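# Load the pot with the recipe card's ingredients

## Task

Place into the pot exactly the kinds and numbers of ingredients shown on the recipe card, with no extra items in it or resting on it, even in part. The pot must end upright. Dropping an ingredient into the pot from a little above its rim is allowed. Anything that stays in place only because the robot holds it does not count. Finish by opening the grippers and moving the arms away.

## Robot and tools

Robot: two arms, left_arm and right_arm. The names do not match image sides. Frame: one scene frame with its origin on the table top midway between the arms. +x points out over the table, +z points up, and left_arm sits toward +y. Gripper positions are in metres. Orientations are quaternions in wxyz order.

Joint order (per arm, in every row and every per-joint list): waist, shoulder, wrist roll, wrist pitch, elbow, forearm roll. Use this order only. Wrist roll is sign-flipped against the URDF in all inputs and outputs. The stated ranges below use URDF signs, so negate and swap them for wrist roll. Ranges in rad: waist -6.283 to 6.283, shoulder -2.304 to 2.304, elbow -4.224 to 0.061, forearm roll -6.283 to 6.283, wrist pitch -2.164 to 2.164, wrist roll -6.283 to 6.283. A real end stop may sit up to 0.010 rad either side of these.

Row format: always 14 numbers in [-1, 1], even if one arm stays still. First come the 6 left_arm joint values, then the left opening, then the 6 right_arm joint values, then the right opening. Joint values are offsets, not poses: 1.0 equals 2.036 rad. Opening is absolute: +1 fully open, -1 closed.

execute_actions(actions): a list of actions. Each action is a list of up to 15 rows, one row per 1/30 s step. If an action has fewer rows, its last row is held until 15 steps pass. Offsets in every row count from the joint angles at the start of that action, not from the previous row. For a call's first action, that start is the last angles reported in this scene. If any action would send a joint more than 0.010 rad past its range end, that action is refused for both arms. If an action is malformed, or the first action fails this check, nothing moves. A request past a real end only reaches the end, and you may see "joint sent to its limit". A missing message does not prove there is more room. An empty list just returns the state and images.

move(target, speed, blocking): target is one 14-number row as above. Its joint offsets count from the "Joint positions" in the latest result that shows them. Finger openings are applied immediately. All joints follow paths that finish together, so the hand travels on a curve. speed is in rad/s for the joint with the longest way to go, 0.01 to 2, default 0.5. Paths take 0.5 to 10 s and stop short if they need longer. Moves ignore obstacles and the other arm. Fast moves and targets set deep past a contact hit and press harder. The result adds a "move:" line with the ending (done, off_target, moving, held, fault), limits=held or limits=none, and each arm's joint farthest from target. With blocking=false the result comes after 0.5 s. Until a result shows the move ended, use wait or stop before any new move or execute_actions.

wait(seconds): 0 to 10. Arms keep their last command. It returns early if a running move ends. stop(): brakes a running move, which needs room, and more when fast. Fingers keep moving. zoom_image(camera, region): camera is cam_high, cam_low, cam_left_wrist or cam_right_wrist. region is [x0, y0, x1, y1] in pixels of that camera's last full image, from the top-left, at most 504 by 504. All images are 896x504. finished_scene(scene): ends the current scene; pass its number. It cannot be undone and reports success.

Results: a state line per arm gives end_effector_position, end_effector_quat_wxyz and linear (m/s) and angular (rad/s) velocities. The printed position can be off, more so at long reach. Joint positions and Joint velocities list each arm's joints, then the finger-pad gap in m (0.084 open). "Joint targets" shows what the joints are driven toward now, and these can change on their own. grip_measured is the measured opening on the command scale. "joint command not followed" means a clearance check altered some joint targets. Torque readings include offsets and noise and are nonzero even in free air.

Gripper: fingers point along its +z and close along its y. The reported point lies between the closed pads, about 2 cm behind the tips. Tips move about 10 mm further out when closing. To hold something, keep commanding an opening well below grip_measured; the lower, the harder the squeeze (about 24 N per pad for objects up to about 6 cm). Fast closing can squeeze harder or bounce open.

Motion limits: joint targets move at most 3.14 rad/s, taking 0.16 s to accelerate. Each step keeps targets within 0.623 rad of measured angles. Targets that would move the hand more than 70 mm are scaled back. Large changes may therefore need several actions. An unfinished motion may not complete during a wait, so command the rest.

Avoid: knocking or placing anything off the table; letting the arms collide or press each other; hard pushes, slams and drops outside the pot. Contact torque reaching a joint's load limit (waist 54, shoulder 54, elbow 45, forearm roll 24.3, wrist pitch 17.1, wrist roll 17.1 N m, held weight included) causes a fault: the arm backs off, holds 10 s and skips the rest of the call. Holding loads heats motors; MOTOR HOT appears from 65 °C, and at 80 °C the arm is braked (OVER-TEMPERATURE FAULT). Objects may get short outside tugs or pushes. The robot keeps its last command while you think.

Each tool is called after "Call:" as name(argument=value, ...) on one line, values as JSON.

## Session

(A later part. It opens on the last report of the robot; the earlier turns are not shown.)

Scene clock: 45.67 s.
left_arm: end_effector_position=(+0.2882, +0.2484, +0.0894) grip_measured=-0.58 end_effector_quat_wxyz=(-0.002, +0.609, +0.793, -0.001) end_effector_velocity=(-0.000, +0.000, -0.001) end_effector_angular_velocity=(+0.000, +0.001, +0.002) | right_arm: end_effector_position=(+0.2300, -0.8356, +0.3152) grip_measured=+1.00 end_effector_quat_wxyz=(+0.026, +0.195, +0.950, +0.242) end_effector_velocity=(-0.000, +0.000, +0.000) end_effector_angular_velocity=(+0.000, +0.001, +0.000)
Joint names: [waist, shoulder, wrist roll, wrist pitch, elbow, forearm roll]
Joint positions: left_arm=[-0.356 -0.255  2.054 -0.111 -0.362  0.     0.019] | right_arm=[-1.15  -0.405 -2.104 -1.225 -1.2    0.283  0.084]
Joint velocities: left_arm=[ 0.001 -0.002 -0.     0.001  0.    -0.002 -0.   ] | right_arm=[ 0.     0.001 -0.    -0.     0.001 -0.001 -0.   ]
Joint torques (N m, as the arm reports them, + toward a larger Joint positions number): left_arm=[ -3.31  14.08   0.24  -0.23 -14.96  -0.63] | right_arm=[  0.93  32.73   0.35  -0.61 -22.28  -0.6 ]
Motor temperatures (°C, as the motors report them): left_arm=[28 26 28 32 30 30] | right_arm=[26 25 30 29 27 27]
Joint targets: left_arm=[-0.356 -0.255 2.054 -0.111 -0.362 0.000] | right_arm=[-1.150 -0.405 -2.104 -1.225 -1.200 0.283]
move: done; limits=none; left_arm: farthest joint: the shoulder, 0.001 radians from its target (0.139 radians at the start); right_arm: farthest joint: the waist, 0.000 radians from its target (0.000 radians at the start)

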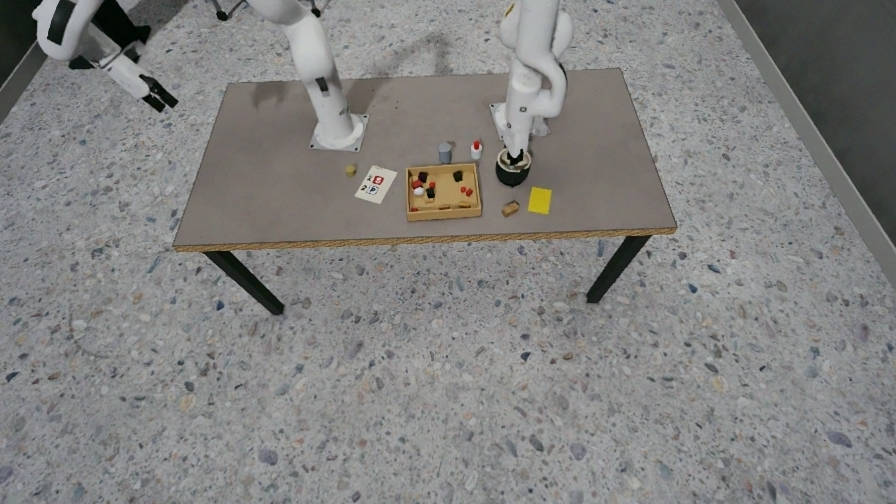

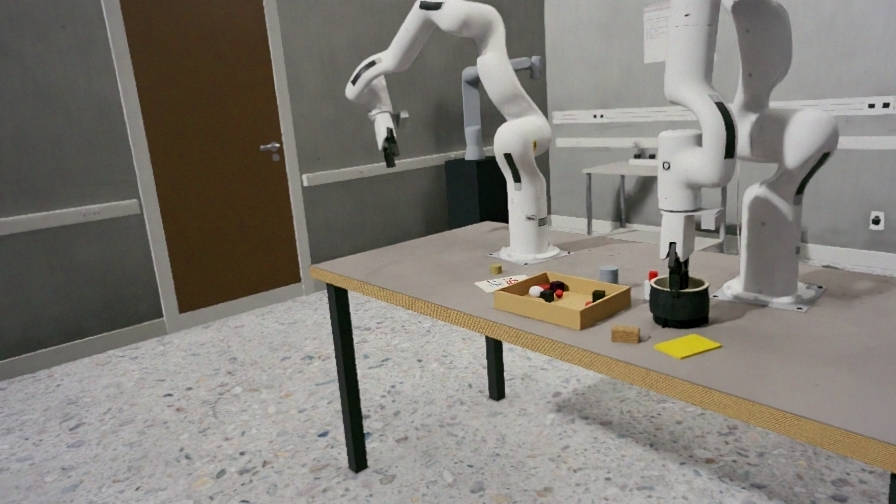

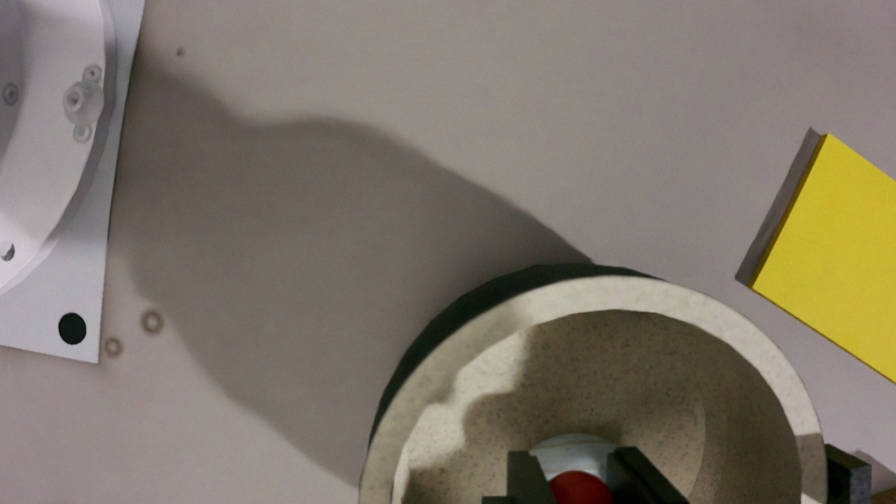

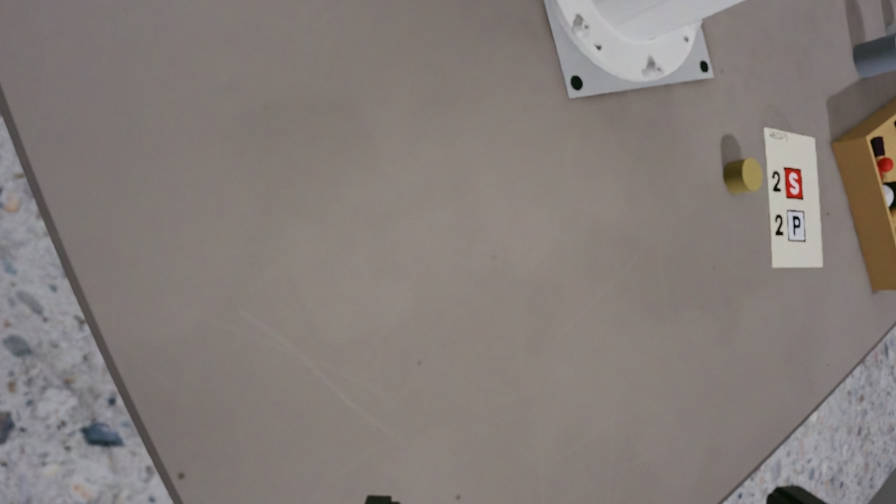

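Call:
execute_actions(actions=[[[0,0,0,0,0,0,-0.3,0,0,0,0,0,0,1]]])

Call:
move(target=[0,0.068,0,-0.066,0.001,0,-0.3,0,0,0,0,0,0,1], speed=0.4)

Call:
move(target=[-0.185,-0.182,-0.292,-0.005,-0.188,0,-0.3,0,0,0,0,0,0,1], speed=0.65)

Scene clock: 47.03 s.
left_arm: end_effector_position=(+0.2882, +0.2484, +0.0894) grip_measured=-0.32 end_effector_quat_wxyz=(-0.002, +0.609, +0.793, -0.001) end_effector_velocity=(-0.000, +0.000, -0.000) end_effector_angular_velocity=(-0.000, +0.000, +0.002) | right_arm: end_effector_position=(+0.2300, -0.8356, +0.3152) grip_measured=+1.00 end_effector_quat_wxyz=(+0.026, +0.195, +0.950, +0.242) end_effector_velocity=(-0.000, -0.000, +0.001) end_effector_angular_velocity=(-0.002, -0.000, +0.001)
Joint names: [waist, shoulder, wrist roll, wrist pitch, elbow, forearm roll]
Joint positions: left_arm=[-0.356 -0.255  2.054 -0.111 -0.362  0.     0.03 ] | right_arm=[-1.15  -0.405 -2.104 -1.225 -1.2    0.283  0.084]
Joint velocities: left_arm=[ 0.001 -0.     0.    -0.     0.    -0.001  0.   ] | right_arm=[ 0.     0.002  0.     0.    -0.    -0.001  0.   ]
Joint torques (N m, as the arm reports them, + toward a larger Joint positions number): left_arm=[ -6.88  14.28   0.03   0.15 -14.56  -1.42] | right_arm=[  1.01  32.82   0.39  -0.55 -22.57  -0.44]
Motor temperatures (°C, as the motors report them): left_arm=[28 26 28 32 30 30] | right_arm=[26 25 30 29 27 27]
Joint targets: left_arm=[-0.356 -0.255 2.054 -0.111 -0.362 0.000] | right_arm=[-1.150 -0.405 -2.104 -1.225 -1.200 0.283]

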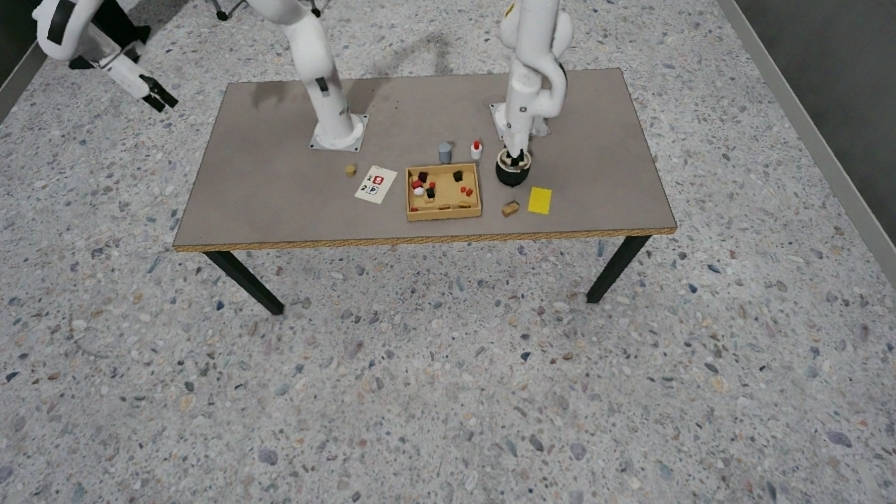

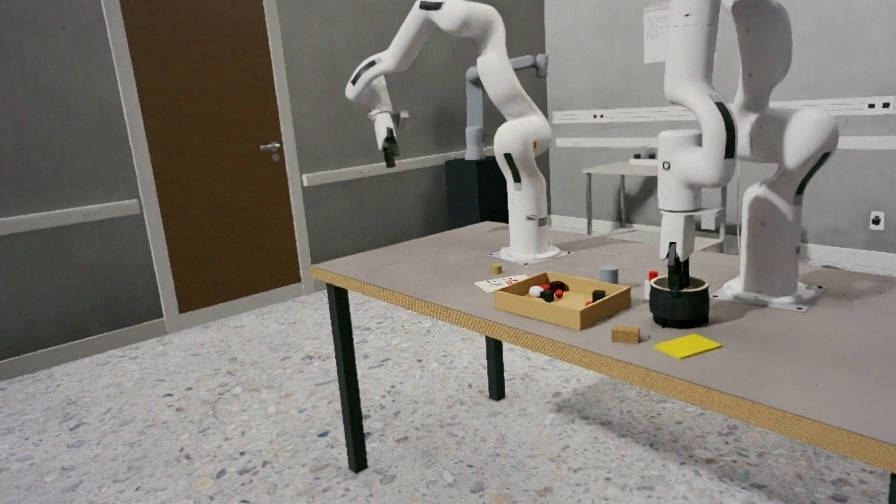

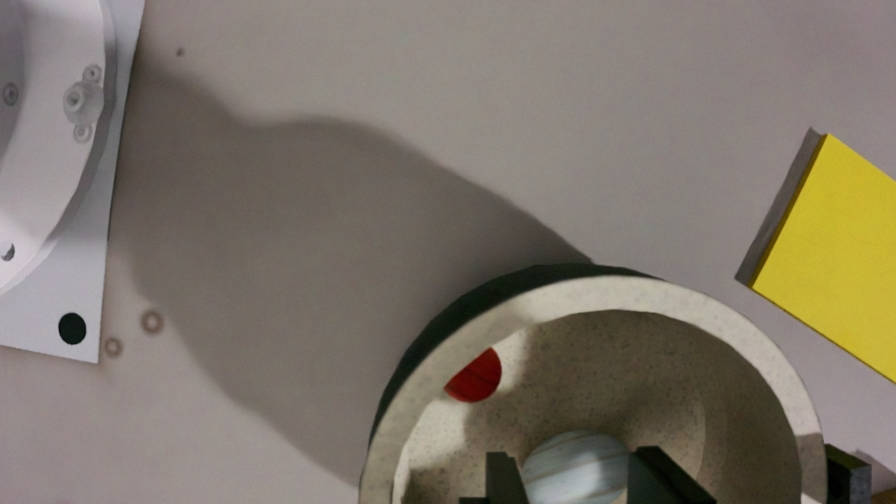

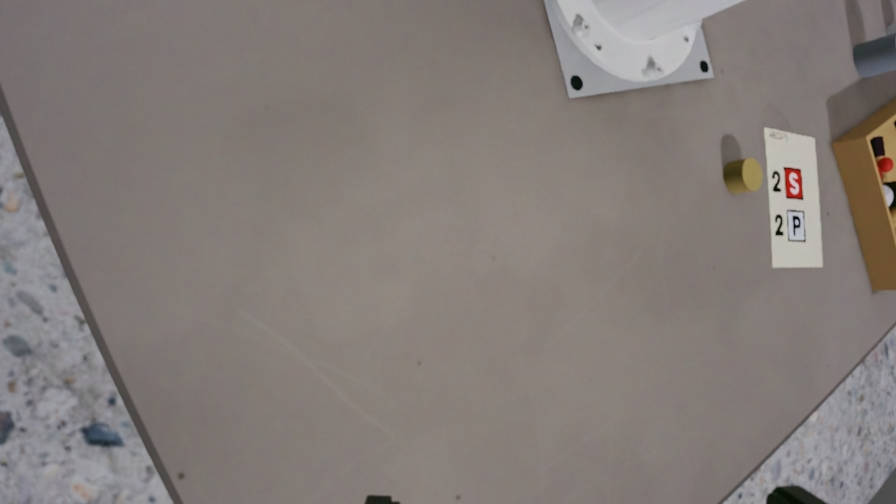

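Scene clock: 48.00 s.
left_arm: end_effector_position=(+0.2892, +0.2482, +0.1295) grip_measured=-0.32 end_effector_quat_wxyz=(-0.001, +0.609, +0.793, -0.000) end_effector_velocity=(+0.000, -0.000, +0.001) end_effector_angular_velocity=(-0.000, -0.001, -0.000) | right_arm: end_effector_position=(+0.2300, -0.8356, +0.3152) grip_measured=+1.00 end_effector_quat_wxyz=(+0.026, +0.195, +0.950, +0.242) end_effector_velocity=(-0.000, +0.000, -0.001) end_effector_angular_velocity=(+0.002, +0.002, +0.001)
Joint names: [waist, shoulder, wrist roll, wrist pitch, elbow, forearm roll]
Joint positions: left_arm=[-0.356 -0.117  2.054 -0.245 -0.36   0.     0.03 ] | right_arm=[-1.15  -0.405 -2.104 -1.225 -1.2    0.283  0.084]
Joint velocities: left_arm=[-0.     0.002  0.    -0.001 -0.     0.    -0.   ] | right_arm=[ 0.    -0.002  0.     0.     0.    -0.002  0.   ]
Joint torques (N m, as the arm reports them, + toward a larger Joint positions number): left_arm=[ -4.84  11.64  -0.1   -0.01 -18.98  -1.58] | right_arm=[  0.92  33.29   0.36  -0.59 -22.09  -0.51]
Motor temperatures (°C, as the motors report them): left_arm=[28 26 28 32 30 30] | right_arm=[26 25 30 29 27 27]
Joint targets: left_arm=[-0.356 -0.116 2.054 -0.245 -0.360 0.000] | right_arm=[-1.150 -0.405 -2.104 -1.225 -1.200 0.283]
move: done; limits=none; left_arm: farthest joint: the waist, 0.000 radians from its target (0.000 radians at the start); right_arm: farthest joint: the waist, 0.000 radians from its target (0.000 radians at the start)

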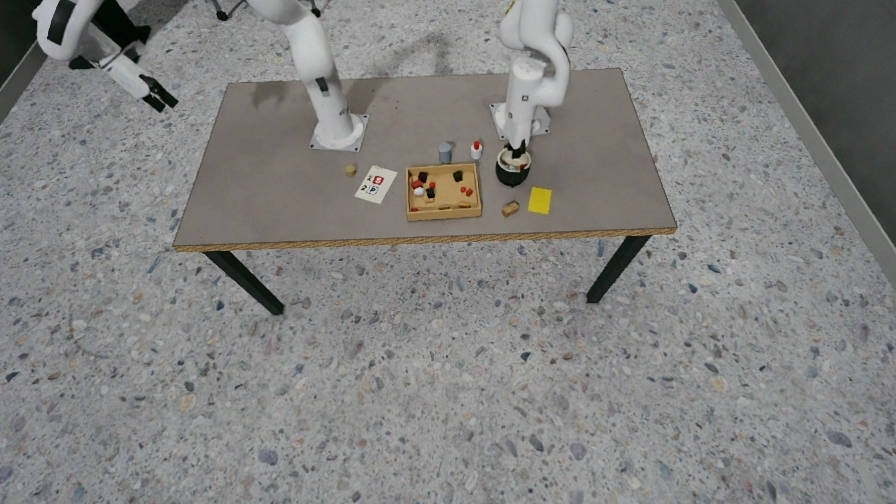

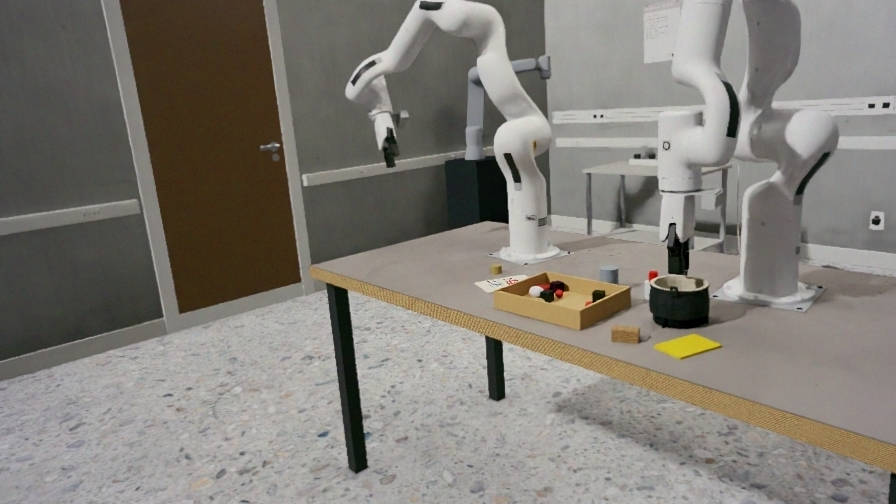

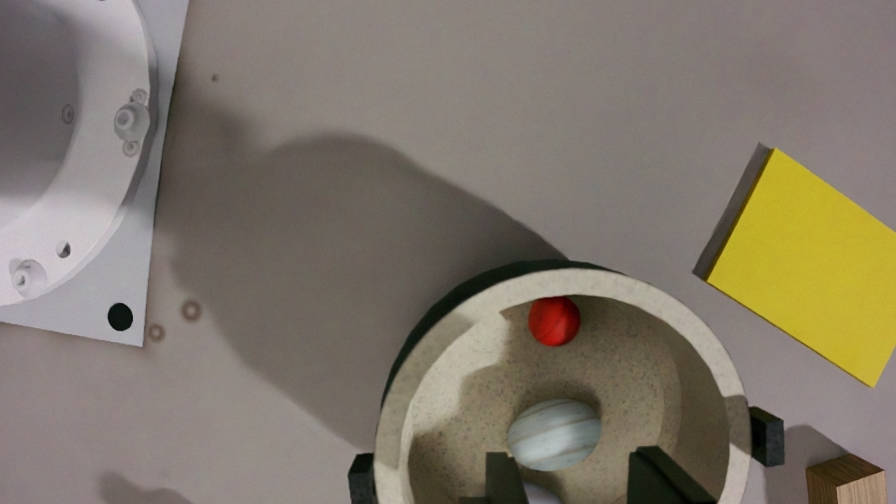

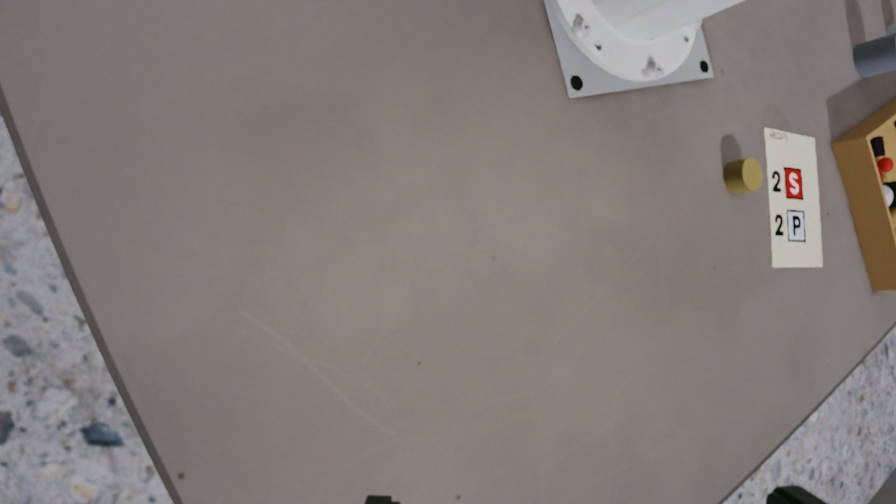

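Scene clock: 49.57 s.
left_arm: end_effector_position=(+0.3632, +0.0676, +0.0900) grip_measured=-0.32 end_effector_quat_wxyz=(+0.000, +0.908, +0.418, +0.000) end_effector_velocity=(+0.000, -0.001, -0.000) end_effector_angular_velocity=(+0.000, -0.000, -0.005) | right_arm: end_effector_position=(+0.2300, -0.8356, +0.3152) grip_measured=+1.00 end_effector_quat_wxyz=(+0.026, +0.195, +0.950, +0.242) end_effector_velocity=(-0.001, +0.000, -0.001) end_effector_angular_velocity=(+0.001, +0.002, +0.001)
Joint names: [waist, shoulder, wrist roll, wrist pitch, elbow, forearm roll]
Joint positions: left_arm=[-0.732 -0.487  1.46  -0.255 -0.742  0.     0.03 ] | right_arm=[-1.15  -0.405 -2.104 -1.225 -1.2    0.283  0.084]
Joint velocities: left_arm=[-0.001 -0.002 -0.003  0.    -0.002  0.001 -0.   ] | right_arm=[-0.    -0.001 -0.     0.     0.    -0.002 -0.   ]
Joint torques (N m, as the arm reports them, + toward a larger Joint positions number): left_arm=[ -6.26  24.45  -0.19   0.04 -18.47  -2.21] | right_arm=[  0.97  33.13   0.44  -0.6  -22.43  -0.68]
Motor temperatures (°C, as the motors report them): left_arm=[28 26 28 32 30 30] | right_arm=[26 25 30 29 27 27]
Joint targets: left_arm=[-0.732 -0.487 1.460 -0.255 -0.743 0.000] | right_arm=[-1.150 -0.405 -2.104 -1.225 -1.200 0.283]
move: done; limits=none; left_arm: farthest joint: the waist, 0.001 radians from its target (0.377 radians at the start); right_arm: farthest joint: the waist, 0.000 radians from its target (0.000 radians at the start)

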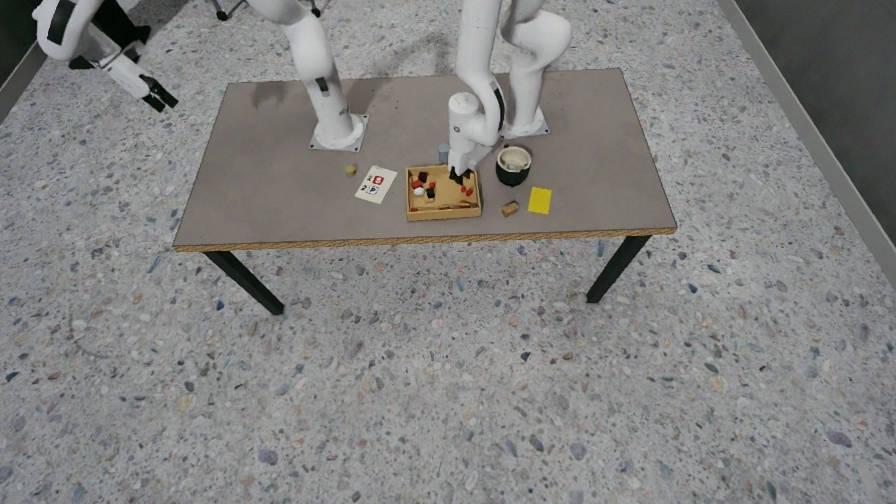

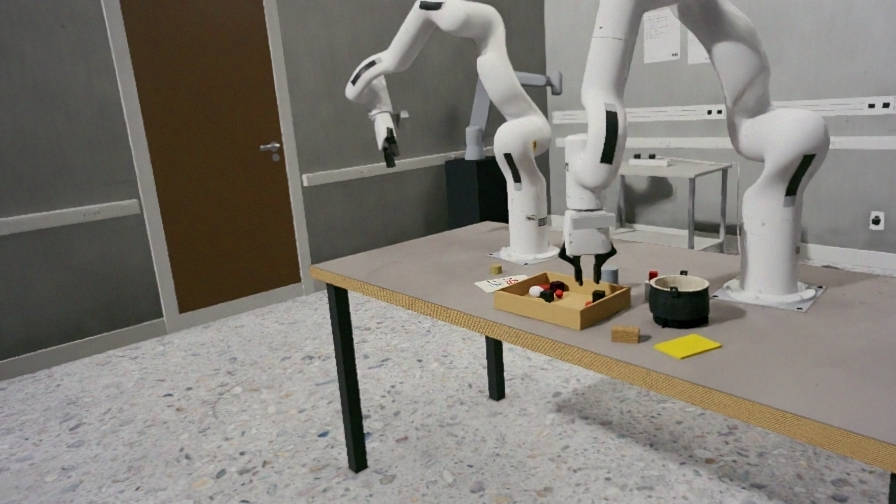

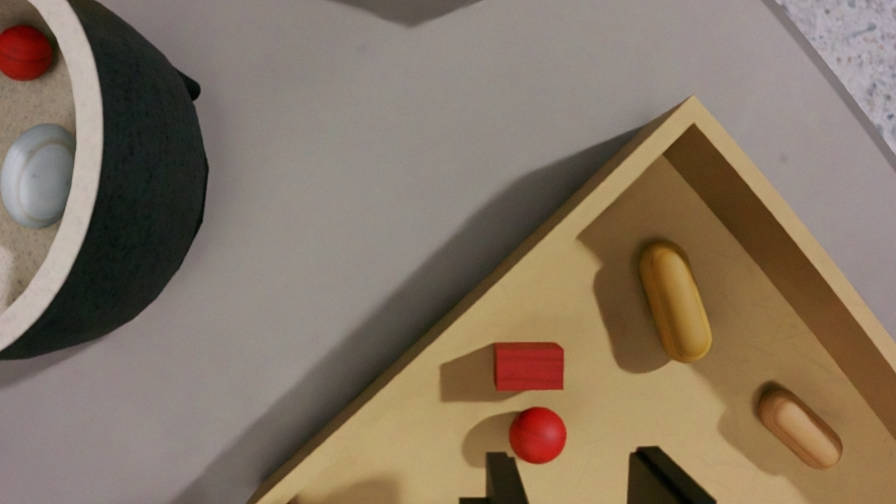

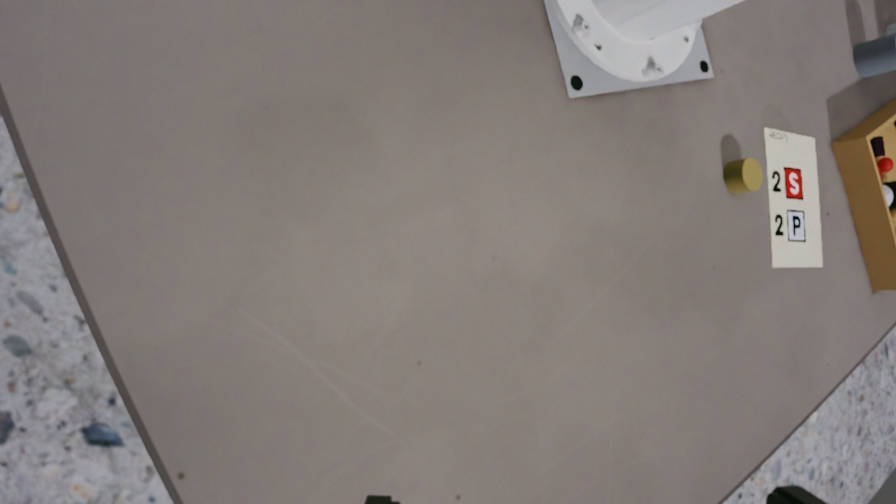

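Call:
move(target=[0,-0.0727,0,0.063,-0.010,0,-0.3,0,0,0,0,0,0,1], speed=0.15)

Call:
execute_actions(actions=[[[0,0,0,0,0,0,-0.35,0,0,0,0,0,0,1],[0,0,0,0,0,0,-0.4,0,0,0,0,0,0,1],[0,0,0,0,0,0,-0.45,0,0,0,0,0,0,1],[0,0,0,0,0,0,-0.5,0,0,0,0,0,0,1],[0,0,0,0,0,0,-0.55,0,0,0,0,0,0,1],[0,0,0,0,0,0,-0.6,0,0,0,0,0,0,1],[0,0,0,0,0,0,-0.65,0,0,0,0,0,0,1],[0,0,0,0,0,0,-0.7,0,0,0,0,0,0,1],[0,0,0,0,0,0,-0.75,0,0,0,0,0,0,1],[0,0,0,0,0,0,-0.8,0,0,0,0,0,0,1],[0,0,0,0,0,0,-0.85,0,0,0,0,0,0,1]]])

Scene clock: 52.10 s.
left_arm: end_effector_position=(+0.3626, +0.0680, +0.0303) grip_measured=-0.32 end_effector_quat_wxyz=(+0.000, +0.908, +0.418, +0.000) end_effector_velocity=(-0.000, +0.000, -0.001) end_effector_angular_velocity=(+0.001, +0.000, -0.001) | right_arm: end_effector_position=(+0.2300, -0.8356, +0.3152) grip_measured=+1.00 end_effector_quat_wxyz=(+0.026, +0.195, +0.950, +0.242) end_effector_velocity=(-0.000, -0.000, +0.000) end_effector_angular_velocity=(-0.000, +0.001, +0.001)
Joint names: [waist, shoulder, wrist roll, wrist pitch, elbow, forearm roll]
Joint positions: left_arm=[-0.732 -0.634  1.46  -0.127 -0.763  0.     0.03 ] | right_arm=[-1.15  -0.405 -2.104 -1.225 -1.2    0.283  0.084]
Joint velocities: left_arm=[ 0.    -0.002  0.001  0.002 -0.     0.002 -0.   ] | right_arm=[ 0.     0.    -0.001  0.     0.    -0.002  0.   ]
Joint torques (N m, as the arm reports them, + toward a larger Joint positions number): left_arm=[ -3.95  26.99  -0.26  -0.32 -17.02  -2.81] | right_arm=[  0.92  32.76   0.42  -0.51 -22.59  -0.66]
Motor temperatures (°C, as the motors report them): left_arm=[28 26 28 32 30 30] | right_arm=[26 25 30 29 27 27]
Joint targets: left_arm=[-0.732 -0.635 1.460 -0.127 -0.763 0.000] | right_arm=[-1.150 -0.405 -2.104 -1.225 -1.200 0.283]
move: done; limits=none; left_arm: farthest joint: the shoulder, 0.001 radians from its target (0.148 radians at the start); right_arm: farthest joint: the waist, 0.000 radians from its target (0.000 radians at the start)

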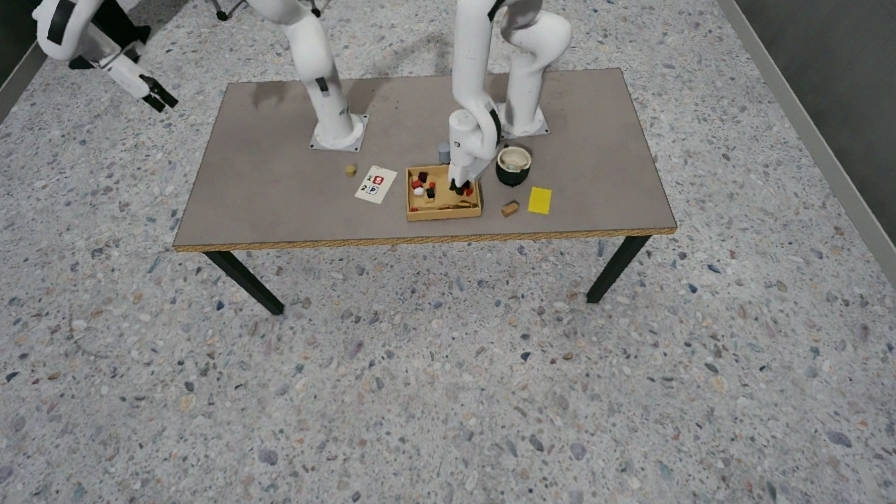

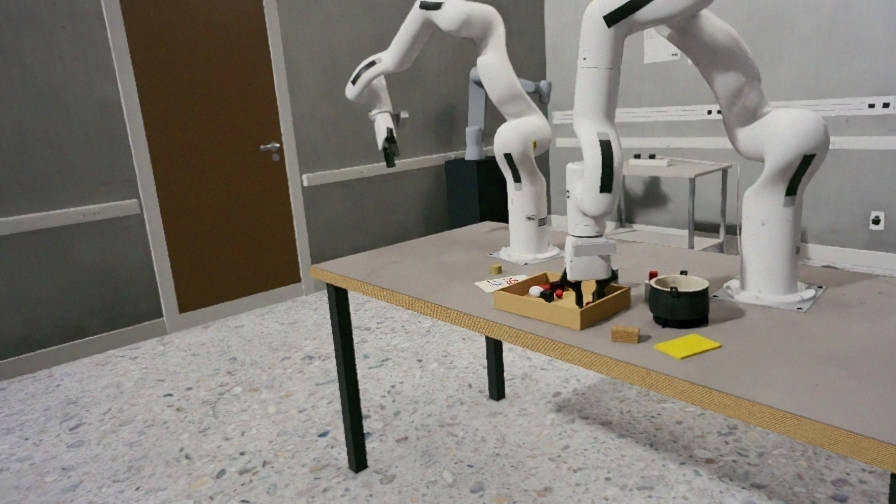

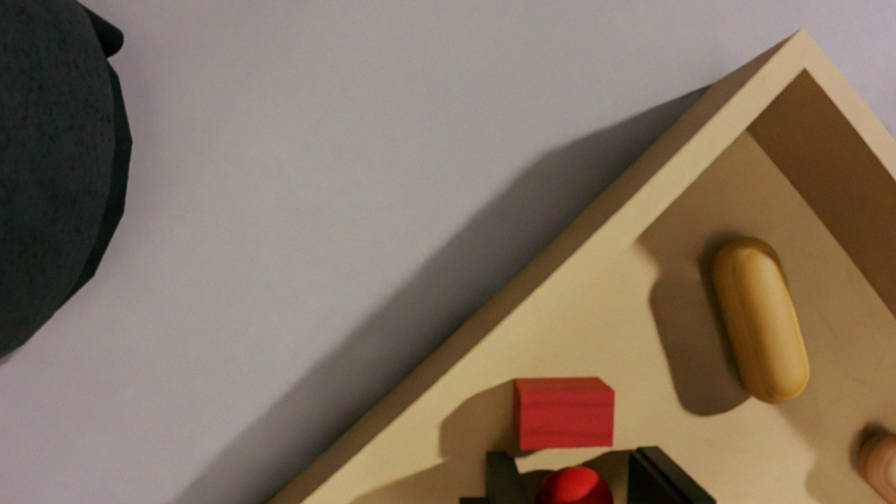

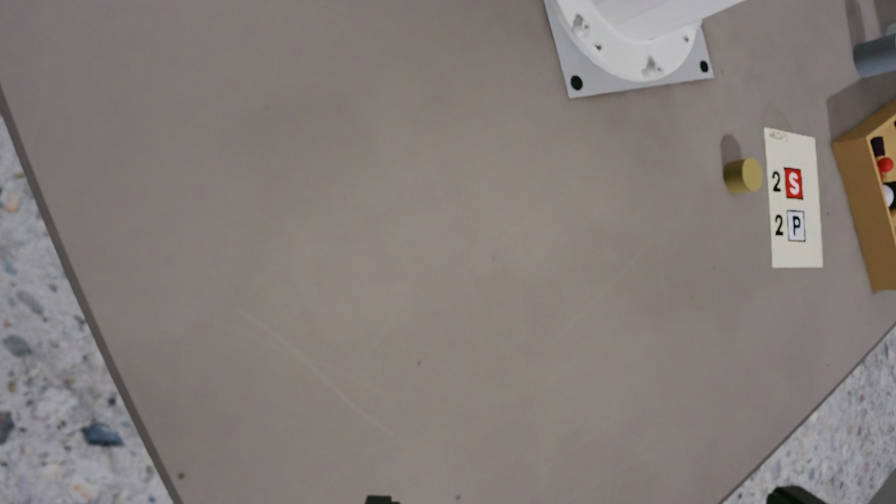

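Scene clock: 52.60 s.
left_arm: end_effector_position=(+0.3626, +0.0679, +0.0303) grip_measured=-0.58 end_effector_quat_wxyz=(+0.000, +0.908, +0.418, +0.000) end_effector_velocity=(-0.000, +0.000, -0.000) end_effector_angular_velocity=(+0.000, +0.001, +0.001) | right_arm: end_effector_position=(+0.2300, -0.8356, +0.3152) grip_measured=+1.00 end_effector_quat_wxyz=(+0.026, +0.195, +0.950, +0.242) end_effector_velocity=(+0.001, -0.001, +0.001) end_effector_angular_velocity=(-0.003, -0.001, -0.001)
Joint names: [waist, shoulder, wrist roll, wrist pitch, elbow, forearm roll]
Joint positions: left_arm=[-0.732 -0.634  1.46  -0.127 -0.763  0.     0.019] | right_arm=[-1.15  -0.405 -2.104 -1.225 -1.2    0.283  0.084]
Joint velocities: left_arm=[-0.    -0.     0.    -0.     0.    -0.001 -0.   ] | right_arm=[ 0.     0.001 -0.     0.    -0.002  0.001  0.   ]
Joint torques (N m, as the arm reports them, + toward a larger Joint positions number): left_arm=[ -6.18  25.94   0.01  -0.27 -15.51  -1.5 ] | right_arm=[  0.92  33.48   0.37  -0.56 -22.51  -0.35]
Motor temperatures (°C, as the motors report them): left_arm=[28 26 28 32 30 30] | right_arm=[26 25 30 29 27 27]
Joint targets: left_arm=[-0.732 -0.634 1.460 -0.127 -0.763 0.000] | right_arm=[-1.150 -0.405 -2.104 -1.225 -1.200 0.283]

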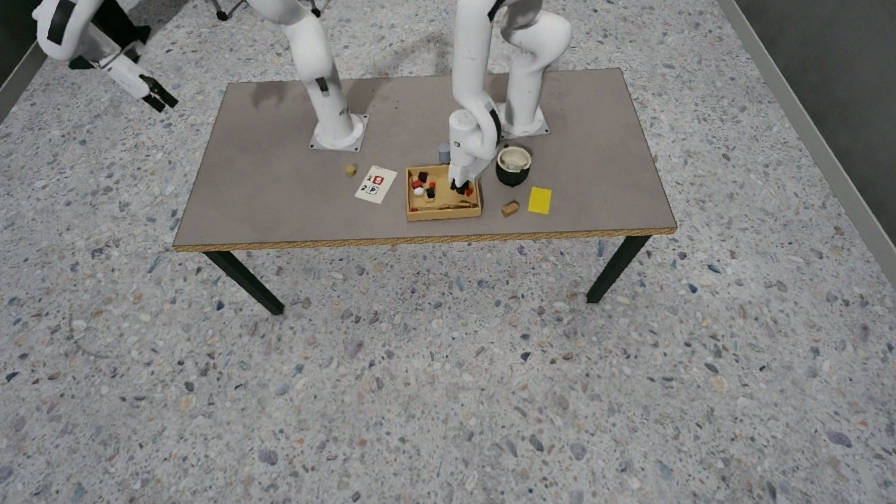

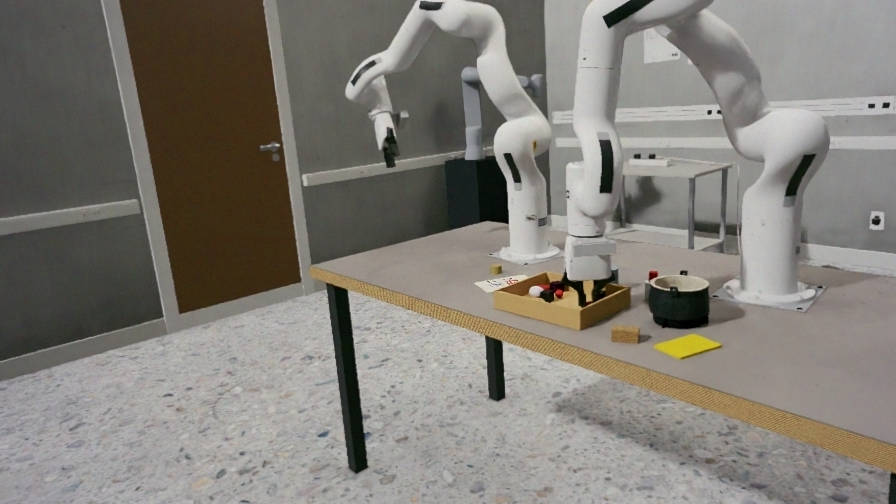

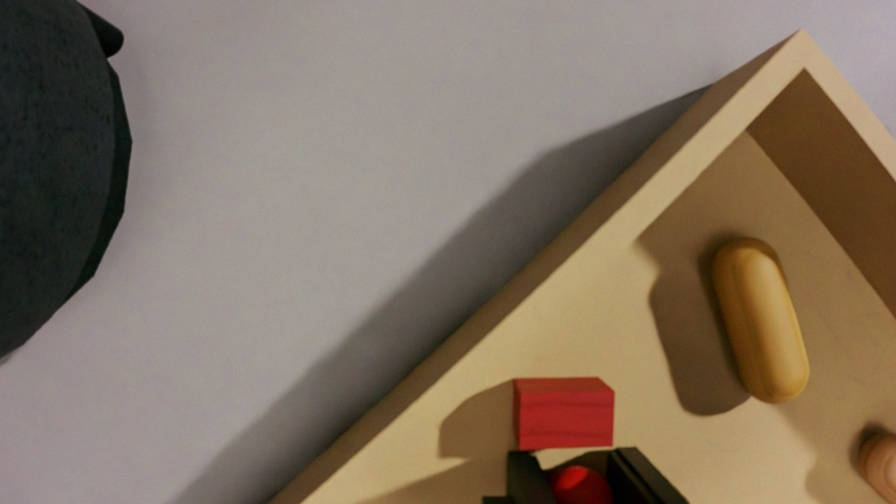

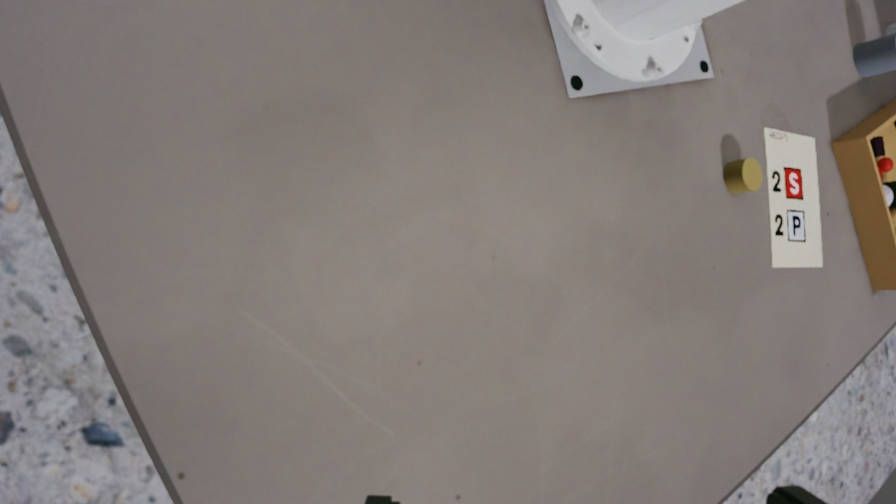

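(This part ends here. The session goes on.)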